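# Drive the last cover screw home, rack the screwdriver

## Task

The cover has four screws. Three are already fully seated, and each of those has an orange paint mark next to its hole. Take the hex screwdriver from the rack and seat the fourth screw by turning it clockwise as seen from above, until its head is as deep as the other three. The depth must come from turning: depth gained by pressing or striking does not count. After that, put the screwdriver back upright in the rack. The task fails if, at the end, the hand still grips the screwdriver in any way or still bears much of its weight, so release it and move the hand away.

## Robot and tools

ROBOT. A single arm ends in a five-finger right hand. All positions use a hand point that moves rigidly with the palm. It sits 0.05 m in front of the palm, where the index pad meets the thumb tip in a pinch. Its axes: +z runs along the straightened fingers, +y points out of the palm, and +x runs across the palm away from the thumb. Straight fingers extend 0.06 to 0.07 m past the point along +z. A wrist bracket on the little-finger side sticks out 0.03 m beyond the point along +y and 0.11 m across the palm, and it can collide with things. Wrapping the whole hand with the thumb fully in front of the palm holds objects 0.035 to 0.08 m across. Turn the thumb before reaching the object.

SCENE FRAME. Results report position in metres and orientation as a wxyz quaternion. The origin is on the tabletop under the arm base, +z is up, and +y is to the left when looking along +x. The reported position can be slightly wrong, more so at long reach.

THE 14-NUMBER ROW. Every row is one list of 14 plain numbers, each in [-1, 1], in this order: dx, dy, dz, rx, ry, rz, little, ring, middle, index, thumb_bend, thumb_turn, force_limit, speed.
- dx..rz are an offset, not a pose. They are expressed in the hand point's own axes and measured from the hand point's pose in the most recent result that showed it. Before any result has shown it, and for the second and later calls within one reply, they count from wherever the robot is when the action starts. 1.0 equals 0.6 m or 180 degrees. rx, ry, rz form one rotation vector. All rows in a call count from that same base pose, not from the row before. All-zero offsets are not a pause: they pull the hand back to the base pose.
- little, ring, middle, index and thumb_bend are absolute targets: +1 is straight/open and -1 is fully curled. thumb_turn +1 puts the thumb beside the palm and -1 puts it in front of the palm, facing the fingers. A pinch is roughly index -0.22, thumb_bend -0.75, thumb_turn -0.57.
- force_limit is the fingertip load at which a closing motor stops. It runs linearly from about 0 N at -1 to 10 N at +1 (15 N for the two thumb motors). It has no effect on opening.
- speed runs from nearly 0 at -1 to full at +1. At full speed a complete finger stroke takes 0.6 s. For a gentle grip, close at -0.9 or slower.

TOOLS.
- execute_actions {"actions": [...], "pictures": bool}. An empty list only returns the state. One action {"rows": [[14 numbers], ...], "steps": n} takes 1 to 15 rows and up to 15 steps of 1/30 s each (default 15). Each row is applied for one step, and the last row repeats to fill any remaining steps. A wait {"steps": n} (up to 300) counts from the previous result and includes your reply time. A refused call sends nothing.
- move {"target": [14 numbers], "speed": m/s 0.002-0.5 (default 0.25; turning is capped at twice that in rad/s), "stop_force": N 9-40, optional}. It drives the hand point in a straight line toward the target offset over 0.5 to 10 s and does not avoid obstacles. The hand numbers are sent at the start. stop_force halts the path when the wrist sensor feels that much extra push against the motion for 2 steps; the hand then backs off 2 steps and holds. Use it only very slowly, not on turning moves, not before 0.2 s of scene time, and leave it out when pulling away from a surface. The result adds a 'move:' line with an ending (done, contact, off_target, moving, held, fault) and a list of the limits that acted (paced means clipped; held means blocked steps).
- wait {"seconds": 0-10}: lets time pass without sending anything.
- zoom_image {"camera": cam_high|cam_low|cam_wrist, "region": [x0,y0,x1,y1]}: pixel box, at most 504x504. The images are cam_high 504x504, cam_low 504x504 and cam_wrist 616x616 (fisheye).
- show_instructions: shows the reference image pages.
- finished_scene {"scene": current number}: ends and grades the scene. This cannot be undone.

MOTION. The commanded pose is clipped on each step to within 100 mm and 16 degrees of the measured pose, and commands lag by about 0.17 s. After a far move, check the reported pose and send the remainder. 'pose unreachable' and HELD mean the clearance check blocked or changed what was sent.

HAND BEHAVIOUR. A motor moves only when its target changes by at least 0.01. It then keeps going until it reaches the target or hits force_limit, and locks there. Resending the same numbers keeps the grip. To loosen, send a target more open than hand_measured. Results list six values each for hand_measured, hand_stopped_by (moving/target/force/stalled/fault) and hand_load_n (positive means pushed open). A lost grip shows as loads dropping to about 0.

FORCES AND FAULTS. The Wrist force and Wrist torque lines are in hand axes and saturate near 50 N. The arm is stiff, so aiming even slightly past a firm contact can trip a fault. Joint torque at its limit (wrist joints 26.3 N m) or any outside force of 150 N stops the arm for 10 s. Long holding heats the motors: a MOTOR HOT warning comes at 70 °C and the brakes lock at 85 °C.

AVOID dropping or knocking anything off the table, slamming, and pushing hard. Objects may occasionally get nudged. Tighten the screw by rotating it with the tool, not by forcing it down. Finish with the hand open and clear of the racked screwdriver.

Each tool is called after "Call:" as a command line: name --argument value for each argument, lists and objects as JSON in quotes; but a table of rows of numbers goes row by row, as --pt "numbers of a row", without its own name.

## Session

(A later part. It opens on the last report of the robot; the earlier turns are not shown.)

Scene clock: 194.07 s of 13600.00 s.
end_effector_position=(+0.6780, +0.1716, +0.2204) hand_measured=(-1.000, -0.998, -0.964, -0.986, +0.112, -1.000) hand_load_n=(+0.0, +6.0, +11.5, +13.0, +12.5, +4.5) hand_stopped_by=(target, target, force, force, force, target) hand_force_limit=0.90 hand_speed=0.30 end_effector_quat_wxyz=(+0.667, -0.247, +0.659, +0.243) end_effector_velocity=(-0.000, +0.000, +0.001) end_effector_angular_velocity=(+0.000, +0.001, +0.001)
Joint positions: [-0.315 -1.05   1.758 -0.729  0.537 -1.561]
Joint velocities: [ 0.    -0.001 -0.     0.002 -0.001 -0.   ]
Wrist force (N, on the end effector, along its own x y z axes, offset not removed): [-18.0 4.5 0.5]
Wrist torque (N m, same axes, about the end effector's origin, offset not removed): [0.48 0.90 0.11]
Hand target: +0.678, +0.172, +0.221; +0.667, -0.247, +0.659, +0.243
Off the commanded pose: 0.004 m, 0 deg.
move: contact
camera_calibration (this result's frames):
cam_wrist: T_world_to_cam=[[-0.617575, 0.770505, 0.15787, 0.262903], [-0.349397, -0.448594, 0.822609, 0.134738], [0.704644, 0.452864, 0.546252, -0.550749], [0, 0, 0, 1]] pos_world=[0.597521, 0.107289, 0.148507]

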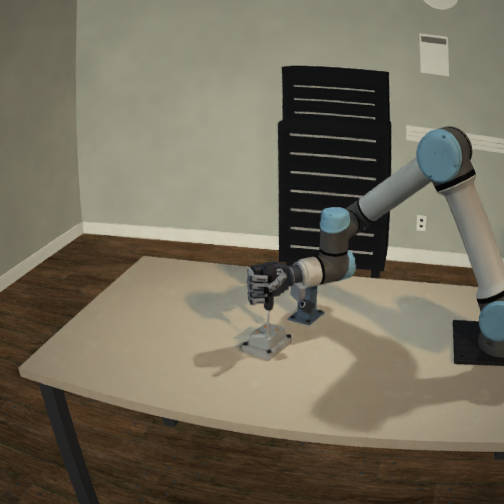

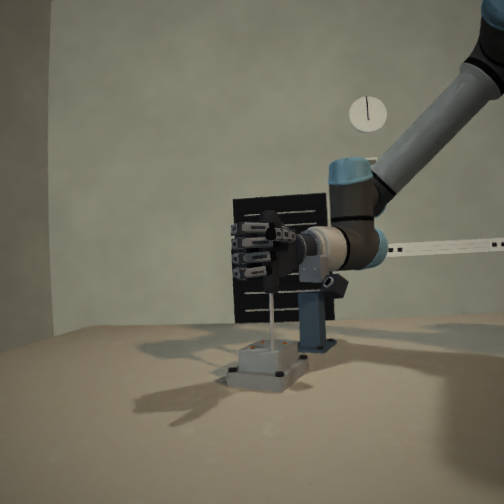

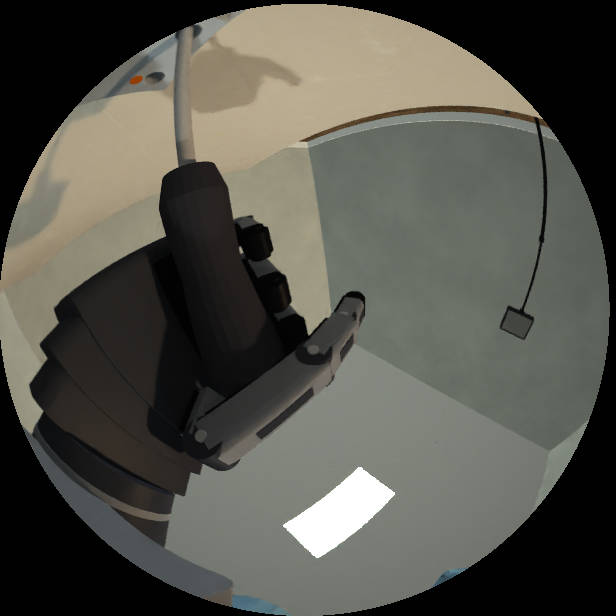

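Call:
move --target '[0,-0.02735,0.01517,0.1111,0,0,-1,-1,-1,-1,-0.7,-1,0.9,0.3]' --speed 0.5

Call:
move --target '[0,-0.02735,0.01517,0.1111,0,0,-1,-1,-1,-1,-0.7,-1,0.9,0.3]' --speed 0.5

Call:
move --target '[0,-0.02735,0.01517,0.1111,0,0,-1,-1,-1,-1,-0.7,-1,0.9,0.3]' --speed 0.5

Call:
move --target '[0,-0.02735,0.01517,0.1111,0,0,-1,-1,-1,-1,-0.7,-1,0.9,0.3]' --speed 0.5

Call:
execute_actions --actions '[{"rows":[[0,0,0,0,0,0,-0.55,-0.55,-0.4,-0.5,0.45,-1,0.9,0.4]],"steps":10}]' --pictures false

Call:
move --target '[0,0.0317,-0.0528,-0.2222,0,0,-0.55,-0.55,-0.4,-0.5,0.45,-1,0.9,0.2]' --speed 0.5

Call:
move --target '[0.0012,0.0322,-0.0516,-0.2211,0,0,-0.55,-0.55,-0.4,-0.5,0.45,-1,0.9,0.2]' --speed 0.5

Call:
execute_actions --actions '[{"rows":[[0,0,0,0,0,0,-1,-1,-1,-1,0.45,-1,0.9,0.3]],"steps":13}]' --pictures false

Call:
execute_actions --actions '[{"rows":[[0,0,0,0,0,0,-1,-1,-1,-1,-0.7,-1,0.9,0.3]],"steps":13}]' --pictures false

Call:
move --target '[0.008,0,0,0,0,0,-1,-1,-1,-1,-0.7,-1,0.9,0.3]' --speed 0.003 --stop_force 9

Scene clock: 197.90 s of 13600.00 s.
end_effector_position=(+0.6956, +0.1651, +0.2208) hand_measured=(-1.000, -0.998, -0.964, -0.986, +0.112, -1.000) hand_load_n=(+0.0, +4.0, +11.0, +15.0, +11.5, +6.0) hand_stopped_by=(target, target, force, force, force, target) hand_force_limit=0.90 hand_speed=0.30 end_effector_quat_wxyz=(+0.700, -0.128, +0.691, +0.126) end_effector_velocity=(+0.001, -0.000, +0.000) end_effector_angular_velocity=(+0.001, -0.002, -0.015)
Joint positions: [-0.227 -1.133  1.898 -0.781  0.972 -1.566]
Joint velocities: [ 0.006 -0.001  0.003 -0.004  0.021  0.001]
Wrist force (N, on the end effector, along its own x y z axes, offset not removed): [-9.7 2.6 -1.3]
Wrist torque (N m, same axes, about the end effector's origin, offset not removed): [0.43 0.80 -0.06]
Hand target: +0.696, +0.165, +0.221; +0.700, -0.127, +0.691, +0.125
Off the commanded pose: 0.000 m, 0 deg.
move: done
camera_calibration (this result's frames):
cam_wrist: T_world_to_cam=[[-0.318825, 0.93395, 0.161519, 0.0431], [-0.482178, -0.306535, 0.820695, 0.207001], [0.815999, 0.183777, 0.548061, -0.593761], [0, 0, 0, 1]] pos_world=[0.598061, 0.132319, 0.148571]

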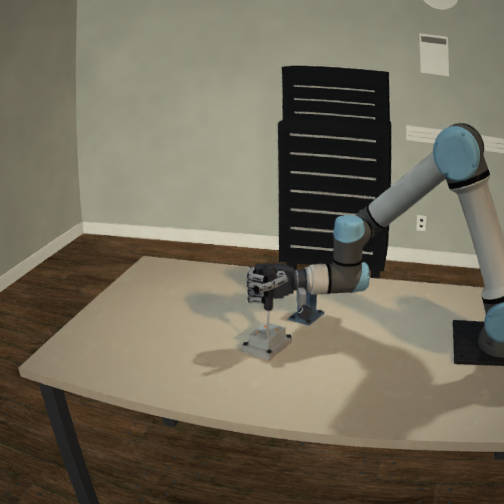

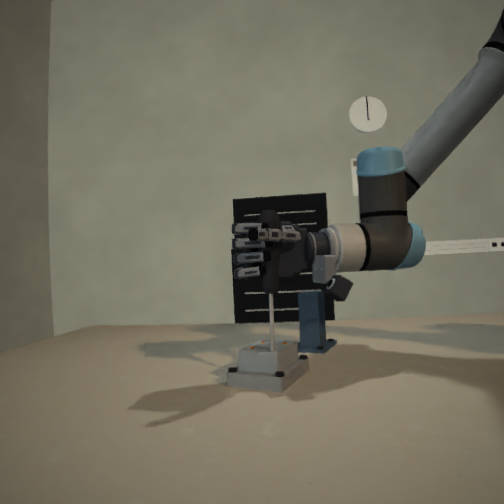

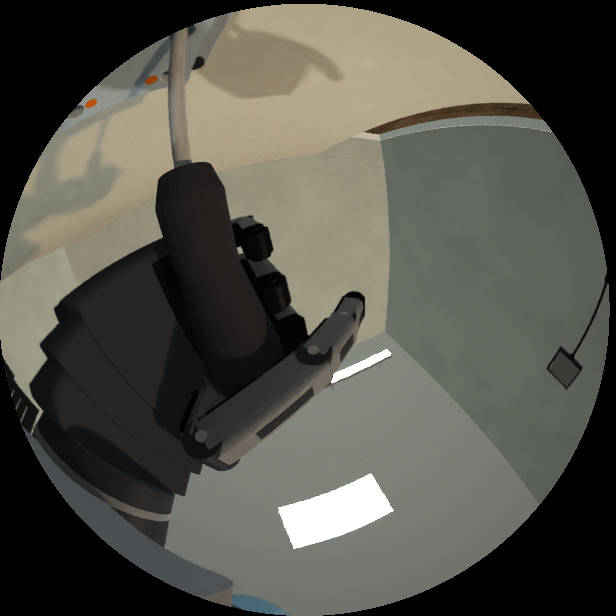

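Scene clock: 199.00 s of 13600.00 s.
end_effector_position=(+0.7098, +0.1530, +0.2210) hand_measured=(-1.000, -0.998, -0.964, -0.986, +0.112, -1.000) hand_load_n=(+0.0, +2.0, +11.0, +17.0, +10.0, +6.5) hand_stopped_by=(target, target, force, force, force, target) hand_force_limit=0.90 hand_speed=0.30 end_effector_quat_wxyz=(+0.712, -0.005, +0.702, +0.005) end_effector_velocity=(+0.001, -0.000, -0.000) end_effector_angular_velocity=(+0.001, +0.001, -0.015)
Joint positions: [-0.087 -1.158  1.941 -0.796  1.459 -1.569]
Joint velocities: [ 0.008  0.002 -0.003  0.002  0.023  0.   ]
Wrist force (N, on the end effector, along its own x y z axes, offset not removed): [-5.3 0.9 -1.7]
Wrist torque (N m, same axes, about the end effector's origin, offset not removed): [0.40 0.73 -0.43]
Hand target: +0.710, +0.153, +0.221; +0.712, -0.005, +0.702, +0.004
Off the commanded pose: 0.000 m, 0 deg.
move: done
camera_calibration (this result's frames):
cam_wrist: T_world_to_cam=[[0.0175522, 0.985987, 0.165896, -0.188831], [-0.558716, -0.127927, 0.819433, 0.23725], [0.829173, -0.107072, 0.548642, -0.568246], [0, 0, 0, 1]] pos_world=[0.607044, 0.155693, 0.14868]

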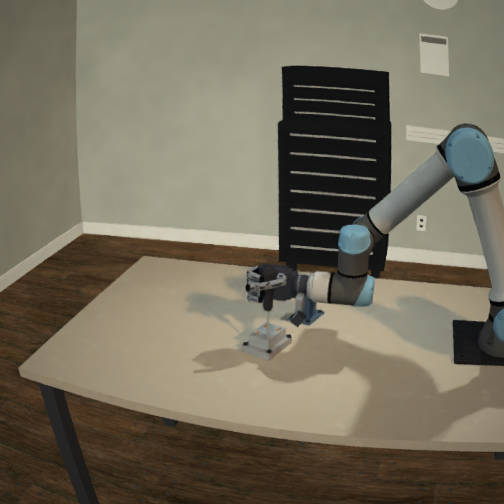

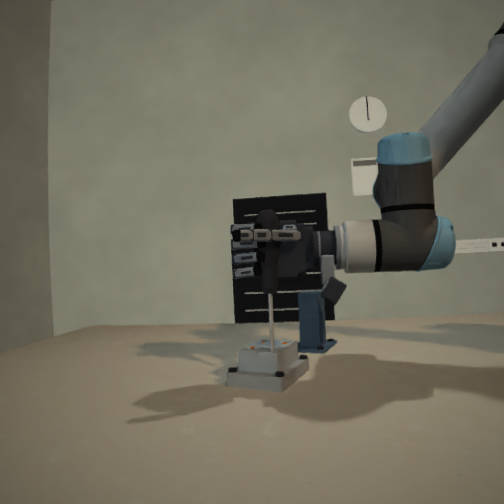

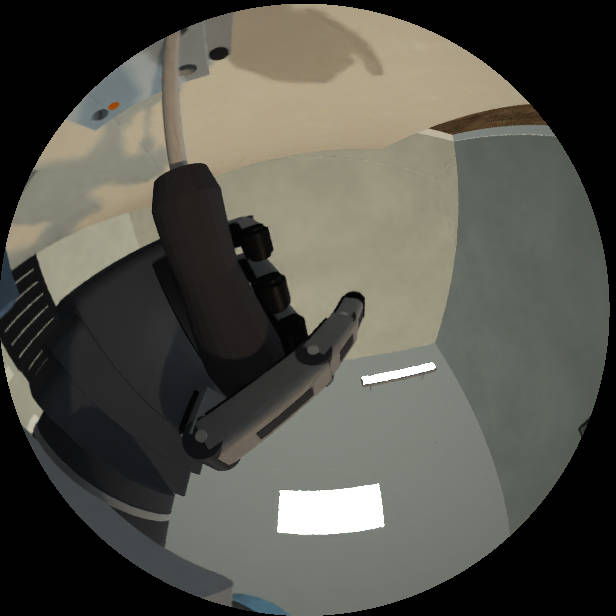

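Scene clock: 200.10 s of 13600.00 s.
end_effector_position=(+0.7191, +0.1369, +0.2211) hand_measured=(-1.000, -0.998, -0.964, -0.986, +0.112, -1.000) hand_load_n=(+0.0, +1.0, +10.5, +19.0, +9.0, +6.0) hand_stopped_by=(target, target, force, force, force, target) hand_force_limit=0.90 hand_speed=0.30 end_effector_quat_wxyz=(+0.702, +0.118, +0.693, -0.117) end_effector_velocity=(+0.001, -0.001, -0.000) end_effector_angular_velocity=(+0.002, +0.001, -0.014)
Joint positions: [ 0.071 -1.119  1.876 -0.772  1.964 -1.571]
Joint velocities: [ 0.007  0.004 -0.007  0.004  0.021  0.001]
Wrist force (N, on the end effector, along its own x y z axes, offset not removed): [1.1 -1.7 -3.1]
Wrist torque (N m, same axes, about the end effector's origin, offset not removed): [0.22 0.40 -0.56]
Hand target: +0.719, +0.137, +0.221; +0.702, +0.118, +0.693, -0.117
Off the commanded pose: 0.000 m, 0 deg.
move: done
camera_calibration (this result's frames):
cam_wrist: T_world_to_cam=[[0.351519, 0.920553, 0.170343, -0.405246], [-0.569959, 0.0660895, 0.819011, 0.221888], [0.742685, -0.384987, 0.547909, -0.477344], [0, 0, 0, 1]] pos_world=[0.623435, 0.174615, 0.148844]

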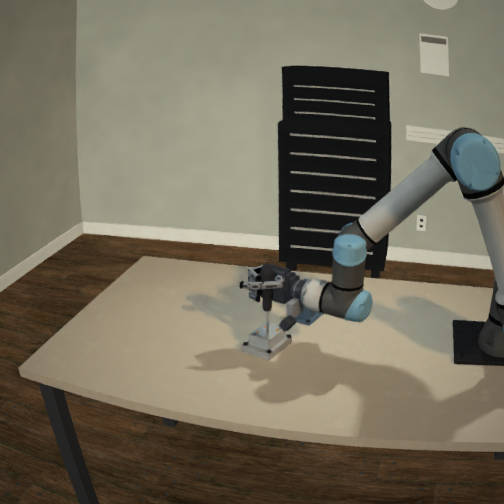

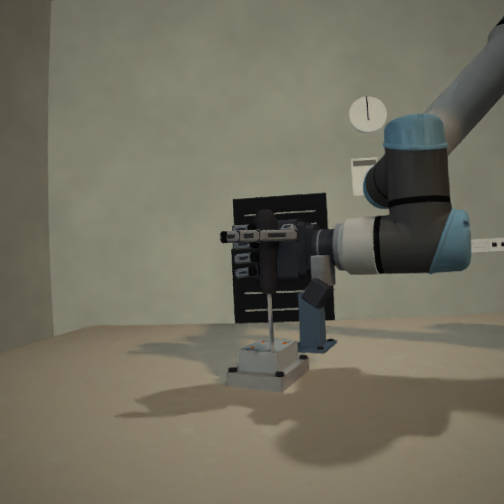

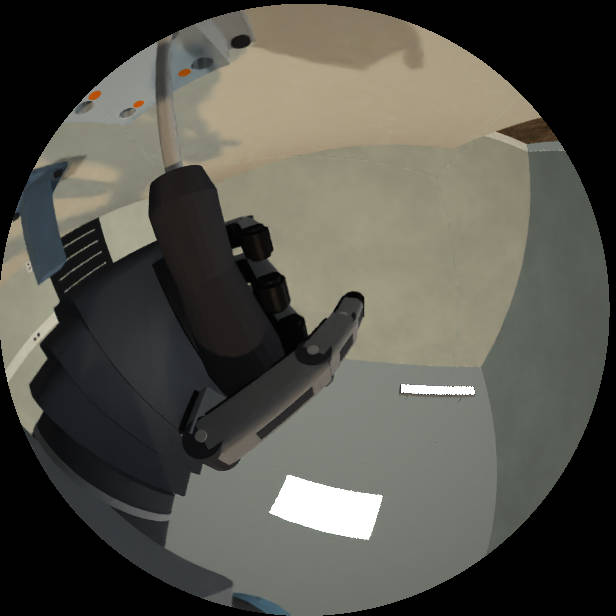

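Scene clock: 201.20 s of 13600.00 s.
end_effector_position=(+0.7223, +0.1185, +0.2211) hand_measured=(-1.000, -0.998, -0.964, -0.986, +0.112, -1.000) hand_load_n=(+0.0, +0.0, +10.0, +21.0, +8.5, +5.0) hand_stopped_by=(target, target, force, force, force, target) hand_force_limit=0.90 hand_speed=0.30 end_effector_quat_wxyz=(+0.671, +0.237, +0.662, -0.234) end_effector_velocity=(+0.001, -0.001, +0.001) end_effector_angular_velocity=(+0.002, -0.000, -0.015)
Joint positions: [ 0.198 -1.025  1.717 -0.709  2.438 -1.574]
Joint velocities: [ 0.005  0.006 -0.012  0.008  0.02   0.002]
Wrist force (N, on the end effector, along its own x y z axes, offset not removed): [2.9 -3.5 -2.9]
Wrist torque (N m, same axes, about the end effector's origin, offset not removed): [0.26 0.41 -0.92]
Hand target: +0.722, +0.118, +0.221; +0.671, +0.238, +0.662, -0.235
Off the commanded pose: 0.000 m, 0 deg.
move: done
camera_calibration (this result's frames):
cam_wrist: T_world_to_cam=[[0.643389, 0.745417, 0.174365, -0.580398], [-0.514605, 0.252496, 0.819407, 0.162772], [0.566773, -0.616927, 0.546049, -0.331846], [0, 0, 0, 1]] pos_world=[0.645267, 0.186814, 0.149029]

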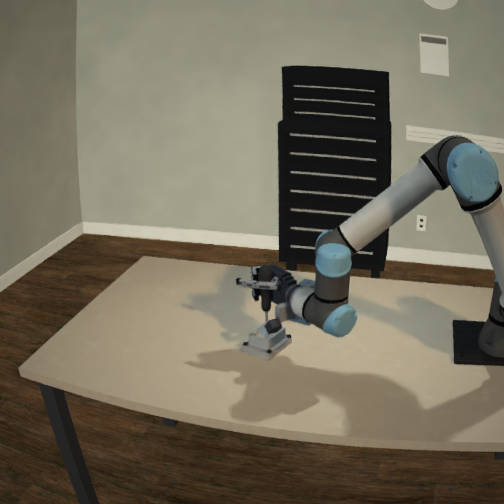

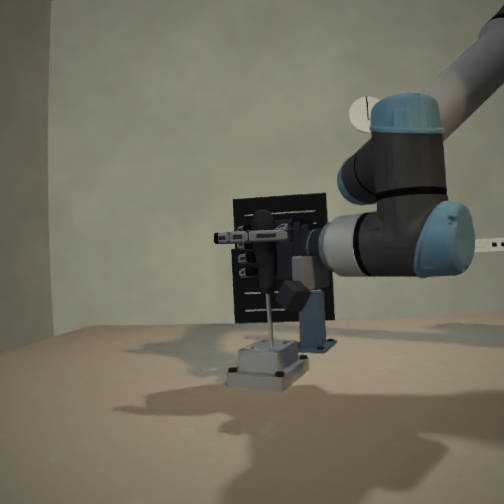

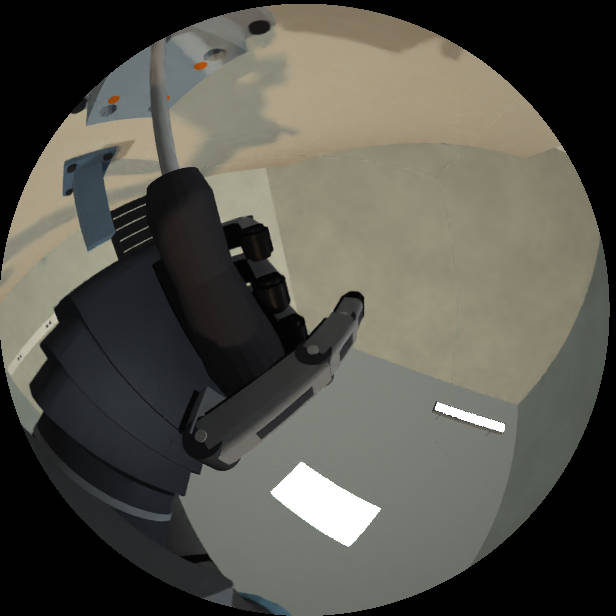

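Scene clock: 201.53 s of 13600.00 s.
end_effector_position=(+0.7224, +0.1186, +0.2212) hand_measured=(-0.550, -0.550, -0.428, -0.502, +0.446, -1.000) hand_load_n=(+0.0, +0.0, +0.5, +0.0, +0.0, +0.0) hand_stopped_by=(moving, moving, moving, moving, moving, target) hand_force_limit=0.90 hand_speed=0.40 end_effector_quat_wxyz=(+0.671, +0.237, +0.662, -0.234) end_effector_velocity=(-0.000, -0.000, +0.001) end_effector_angular_velocity=(+0.000, -0.002, -0.001)
Joint positions: [ 0.198 -1.025  1.717 -0.708  2.438 -1.574]
Joint velocities: [ 0.    -0.001  0.001 -0.002  0.002  0.   ]
Wrist force (N, on the end effector, along its own x y z axes, offset not removed): [-0.2 1.9 1.9]
Wrist torque (N m, same axes, about the end effector's origin, offset not removed): [0.33 -0.03 -0.05]
Hand target: +0.722, +0.119, +0.221; +0.671, +0.237, +0.662, -0.234
Off the commanded pose: 0.000 m, 0 deg.
Steps of this call (steps 1 to 10: all 10 steps of this action). Readings (end_effector_position | what the end effector reports):
1: (+0.7223, +0.1185, +0.2211) | hand_measured=(-1.000, -0.998, -0.964, -0.986, +0.112, -1.000) hand_load_n=(+0.0, +0.0, +10.0, +21.0, +8.5, +5.0) hand_stopped_by=(moving, moving, moving, moving, moving, target) hand_force_limit=0.90 hand_speed=0.40
2: (+0.7223, +0.1185, +0.2211) | hand_measured=(-1.000, -0.998, -0.964, -0.986, +0.112, -1.000) hand_load_n=(+0.0, +0.0, +10.0, +21.0, +8.5, +5.0) hand_stopped_by=(moving, moving, moving, moving, moving, target) hand_force_limit=0.90 hand_speed=0.40
4: (+0.7223, +0.1185, +0.2211) | hand_measured=(-0.930, -0.928, -0.896, -0.918, +0.152, -1.000) hand_load_n=(+0.0, +0.0, -3.5, +1.0, +3.5, +1.5) hand_stopped_by=(moving, moving, moving, moving, moving, target) hand_force_limit=0.90 hand_speed=0.40
8: (+0.7223, +0.1186, +0.2211) | hand_measured=(-0.618, -0.618, -0.584, -0.606, +0.346, -1.000) hand_load_n=(+0.0, +0.0, +0.0, +0.0, +0.0, +0.0) hand_stopped_by=(moving, moving, moving, moving, moving, target) hand_force_limit=0.90 hand_speed=0.40
10: the state above

Scene clock: 203.23 s of 13600.00 s.
end_effector_position=(+0.7094, +0.1532, +0.2210) hand_measured=(-0.550, -0.550, -0.400, -0.500, +0.450, -1.000) hand_load_n=(+0.0, +0.0, +0.0, +0.0, +0.0, +0.0) hand_stopped_by=(target, target, target, target, target, target) hand_force_limit=0.90 hand_speed=0.20 end_effector_quat_wxyz=(+0.712, -0.006, +0.702, +0.005) end_effector_velocity=(+0.001, +0.001, -0.001) end_effector_angular_velocity=(-0.000, +0.002, +0.015)
Joint positions: [-0.088 -1.159  1.942 -0.797  1.457 -1.569]
Joint velocities: [-0.007  0.003 -0.004  0.003 -0.022 -0.   ]
Wrist force (N, on the end effector, along its own x y z axes, offset not removed): [-0.3 1.2 -0.1]
Wrist torque (N m, same axes, about the end effector's origin, offset not removed): [0.23 0.01 0.06]
Hand target: +0.709, +0.153, +0.221; +0.712, -0.007, +0.702, +0.006
Off the commanded pose: 0.000 m, 0 deg.
move: done
camera_calibration (this result's frames):
cam_wrist: T_world_to_cam=[[0.015455, 0.986046, 0.165752, -0.187481], [-0.55875, -0.128956, 0.819249, 0.23726], [0.829192, -0.105276, 0.54896, -0.568271], [0, 0, 0, 1]] pos_world=[0.606672, 0.155636, 0.148659]

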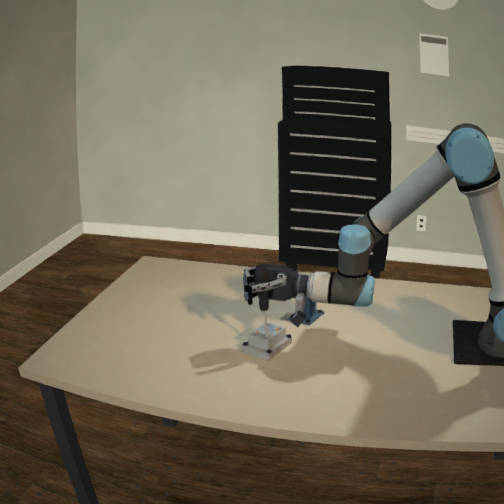

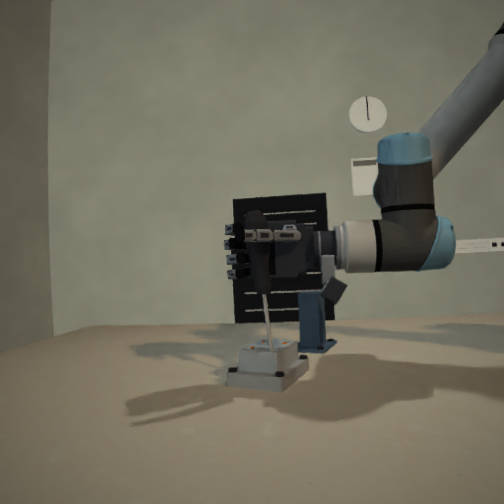

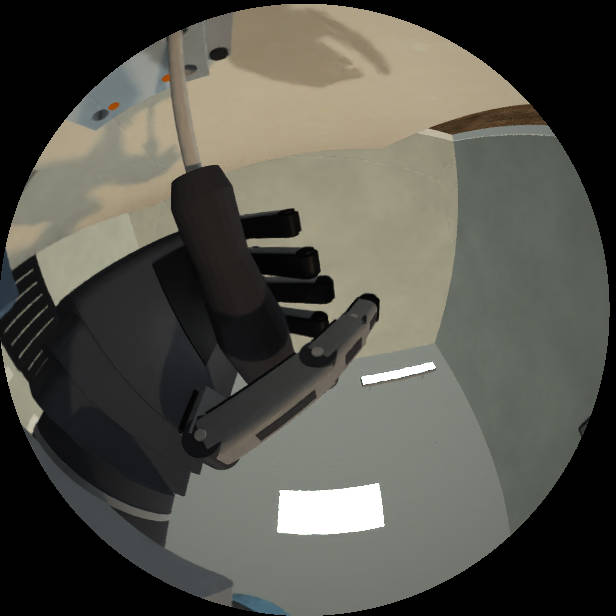

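Scene clock: 204.67 s of 13600.00 s.
end_effector_position=(+0.6780, +0.1718, +0.2197) hand_measured=(-0.550, -0.550, -0.400, -0.500, +0.450, -1.000) hand_load_n=(+0.0, +0.0, +0.0, +0.0, +0.0, +0.0) hand_stopped_by=(target, target, target, target, target, target) hand_force_limit=0.90 hand_speed=0.20 end_effector_quat_wxyz=(+0.667, -0.247, +0.659, +0.243) end_effector_velocity=(+0.001, +0.000, +0.001) end_effector_angular_velocity=(-0.003, +0.000, +0.016)
Joint positions: [-0.315 -1.049  1.758 -0.731  0.537 -1.561]
Joint velocities: [-0.001  0.007 -0.016  0.013 -0.017 -0.005]
Wrist force (N, on the end effector, along its own x y z axes, offset not removed): [0.6 1.0 1.9]
Wrist torque (N m, same axes, about the end effector's origin, offset not removed): [0.11 -0.16 0.05]
Hand target: +0.678, +0.172, +0.220; +0.667, -0.248, +0.659, +0.244
Off the commanded pose: 0.000 m, 0 deg.
move: done
camera_calibration (this result's frames):
cam_wrist: T_world_to_cam=[[-0.61782, 0.770372, 0.157559, 0.263086], [-0.349731, -0.44868, 0.82242, 0.135659], [0.704263, 0.453005, 0.546626, -0.550248], [0, 0, 0, 1]] pos_world=[0.597503, 0.107458, 0.147759]

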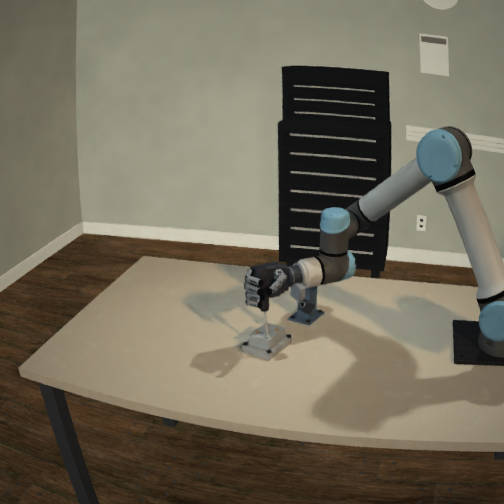

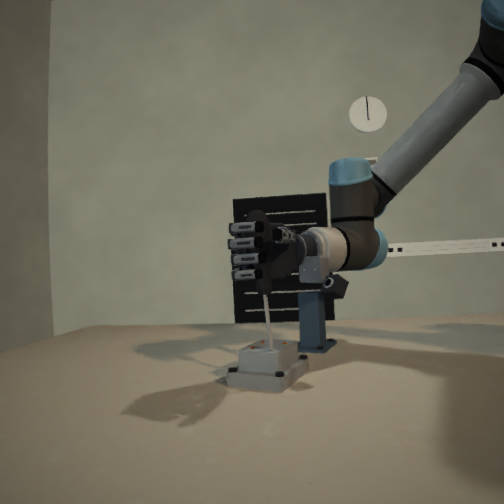

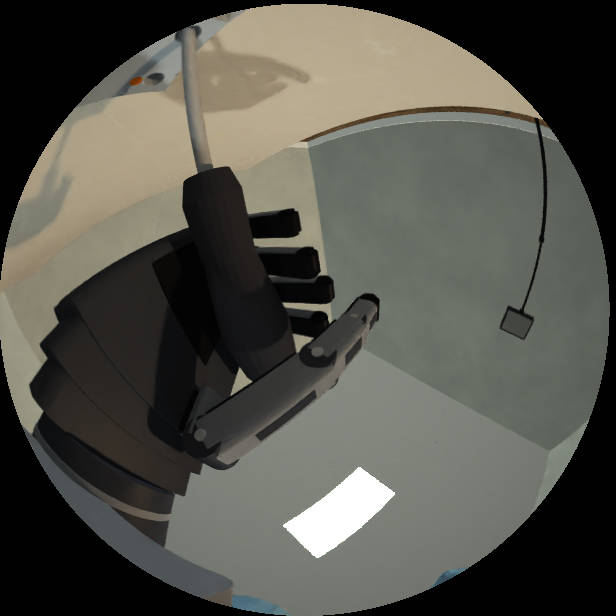

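Scene clock: 205.10 s of 13600.00 s.
end_effector_position=(+0.6780, +0.1717, +0.2198) hand_measured=(-1.000, -0.998, -0.964, -0.986, +0.450, -1.000) hand_load_n=(+0.0, +4.5, +10.5, +10.5, +1.5, -0.5) hand_stopped_by=(target, target, force, force, target, target) hand_force_limit=0.90 hand_speed=0.30 end_effector_quat_wxyz=(+0.667, -0.247, +0.659, +0.243) end_effector_velocity=(-0.001, +0.001, +0.000) end_effector_angular_velocity=(-0.000, -0.000, +0.001)
Joint positions: [-0.315 -1.049  1.758 -0.731  0.537 -1.561]
Joint velocities: [ 0.001 -0.001  0.002 -0.001 -0.001  0.   ]
Wrist force (N, on the end effector, along its own x y z axes, offset not removed): [1.3 3.8 0.4]
Wrist torque (N m, same axes, about the end effector's origin, offset not removed): [0.52 -0.19 0.25]
Hand target: +0.678, +0.172, +0.220; +0.667, -0.247, +0.659, +0.243
Off the commanded pose: 0.000 m, 0 deg.
Steps of this call (steps 1 to 13: all 13 steps of this action). Readings (end_effector_position | what the end effector reports):
1: (+0.6780, +0.1718, +0.2197) | hand_measured=(-0.550, -0.550, -0.400, -0.500, +0.450, -1.000) hand_load_n=(+0.0, +0.0, +0.0, +0.0, +0.0, +0.0) hand_stopped_by=(moving, moving, moving, moving, target, target) hand_force_limit=0.90 hand_speed=0.30
2: (+0.6780, +0.1718, +0.2197) | hand_measured=(-0.550, -0.550, -0.400, -0.500, +0.450, -1.000) hand_load_n=(+0.0, +0.0, +0.0, +0.0, +0.0, +0.0) hand_stopped_by=(moving, moving, moving, moving, target, target) hand_force_limit=0.90 hand_speed=0.30
4: (+0.6780, +0.1718, +0.2197) | hand_measured=(-0.616, -0.616, -0.466, -0.566, +0.450, -1.000) hand_load_n=(+0.0, +0.0, +0.0, +0.0, +0.0, +0.0) hand_stopped_by=(moving, moving, moving, moving, target, target) hand_force_limit=0.90 hand_speed=0.30
8: (+0.6780, +0.1718, +0.2197) | hand_measured=(-0.904, -0.904, -0.754, -0.854, +0.450, -1.000) hand_load_n=(+0.0, +1.5, +0.0, +0.5, +0.0, +0.0) hand_stopped_by=(moving, moving, moving, moving, target, target) hand_force_limit=0.90 hand_speed=0.30
13: the state above

Scene clock: 205.53 s of 13600.00 s.
end_effector_position=(+0.6780, +0.1718, +0.2198) hand_measured=(-1.000, -0.998, -0.964, -0.986, +0.068, -1.000) hand_load_n=(+0.0, +5.5, +11.5, +12.5, +14.5, +4.0) hand_stopped_by=(target, target, force, force, force, target) hand_force_limit=0.90 hand_speed=0.30 end_effector_quat_wxyz=(+0.667, -0.247, +0.659, +0.243) end_effector_velocity=(+0.000, -0.000, -0.000) end_effector_angular_velocity=(+0.000, +0.001, -0.001)
Joint positions: [-0.315 -1.049  1.758 -0.731  0.537 -1.561]
Joint velocities: [-0.001  0.     0.     0.     0.    -0.   ]
Wrist force (N, on the end effector, along its own x y z axes, offset not removed): [2.6 5.0 1.7]
Wrist torque (N m, same axes, about the end effector's origin, offset not removed): [0.51 -0.29 0.53]
Hand target: +0.678, +0.172, +0.220; +0.667, -0.247, +0.659, +0.243
Off the commanded pose: 0.000 m, 0 deg.
Steps of this call (steps 1 to 13: all 13 steps of this action). Readings (end_effector_position | what the end effector reports):
1: (+0.6780, +0.1717, +0.2198) | hand_measured=(-1.000, -0.998, -0.964, -0.986, +0.450, -1.000) hand_load_n=(+0.0, +4.5, +10.5, +10.5, +1.5, -0.5) hand_stopped_by=(target, target, force, force, moving, target) hand_force_limit=0.90 hand_speed=0.30
2: (+0.6780, +0.1718, +0.2198) | hand_measured=(-1.000, -0.998, -0.964, -0.986, +0.450, -1.000) hand_load_n=(+0.0, +4.0, +10.5, +10.5, +1.5, -0.5) hand_stopped_by=(target, target, force, force, moving, target) hand_force_limit=0.90 hand_speed=0.30
4: (+0.6780, +0.1718, +0.2198) | hand_measured=(-1.000, -0.998, -0.964, -0.986, +0.412, -1.000) hand_load_n=(+0.0, +4.5, +10.5, +10.5, +2.5, +0.0) hand_stopped_by=(target, target, force, force, moving, target) hand_force_limit=0.90 hand_speed=0.30
8: (+0.6780, +0.1717, +0.2198) | hand_measured=(-1.000, -0.998, -0.964, -0.986, +0.238, -1.000) hand_load_n=(+0.0, +4.0, +10.0, +10.0, +10.0, +2.5) hand_stopped_by=(target, target, force, force, moving, target) hand_force_limit=0.90 hand_speed=0.30
13: the state above

Scene clock: 206.30 s of 13600.00 s.
end_effector_position=(+0.6781, +0.1717, +0.2193) hand_measured=(-1.000, -0.998, -0.964, -0.986, +0.070, -1.000) hand_load_n=(+0.0, +5.5, +12.0, +13.0, +14.0, +5.5) hand_stopped_by=(target, target, force, force, force, target) hand_force_limit=0.90 hand_speed=0.30 end_effector_quat_wxyz=(+0.668, -0.247, +0.659, +0.243) end_effector_velocity=(+0.000, +0.000, +0.001) end_effector_angular_velocity=(-0.000, -0.000, -0.001)
Joint positions: [-0.315 -1.048  1.758 -0.733  0.537 -1.561]
Joint velocities: [ 0.001 -0.002 -0.001  0.002  0.002  0.   ]
Wrist force (N, on the end effector, along its own x y z axes, offset not removed): [-14.8 4.8 1.7]
Wrist torque (N m, same axes, about the end effector's origin, offset not removed): [0.42 0.66 0.20]
Hand target: +0.678, +0.172, +0.220; +0.668, -0.247, +0.659, +0.243
Off the commanded pose: 0.004 m, 0 deg.
move: contact
camera_calibration (this result's frames):
cam_wrist: T_world_to_cam=[[-0.61792, 0.770418, 0.156943, 0.26346], [-0.350243, -0.448434, 0.822336, 0.136316], [0.703921, 0.453169, 0.54693, -0.549962], [0, 0, 0, 1]] pos_world=[0.597671, 0.107381, 0.147345]

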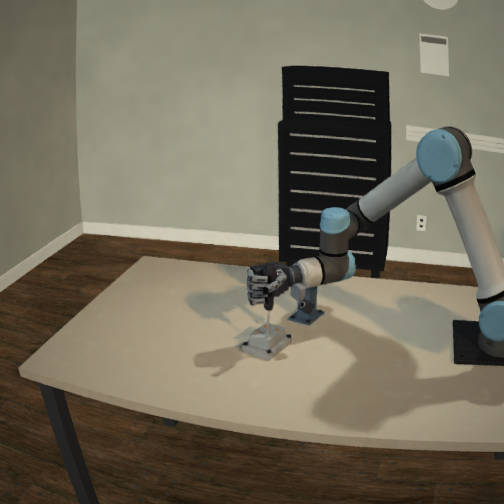

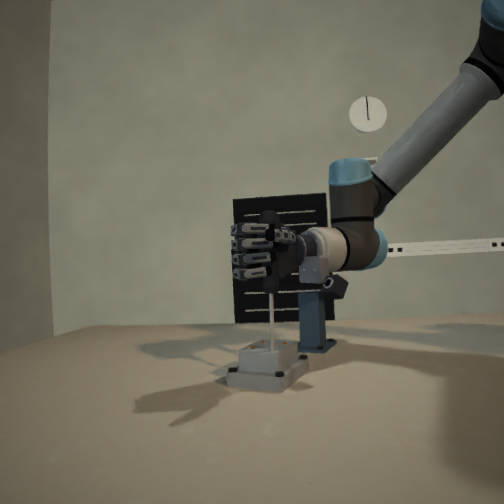

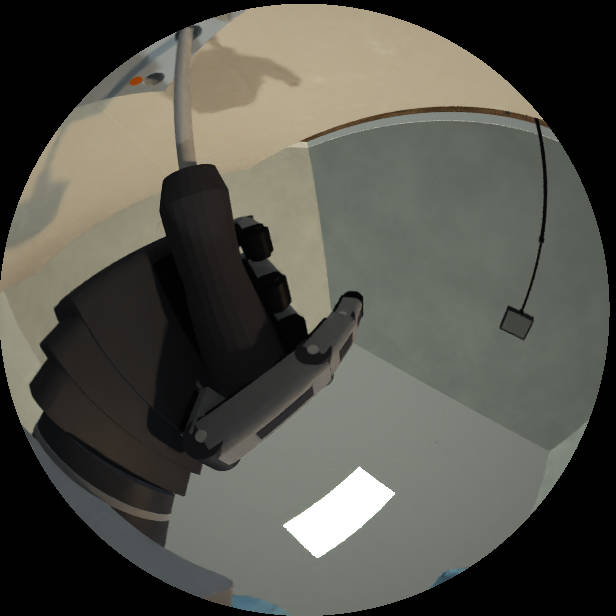

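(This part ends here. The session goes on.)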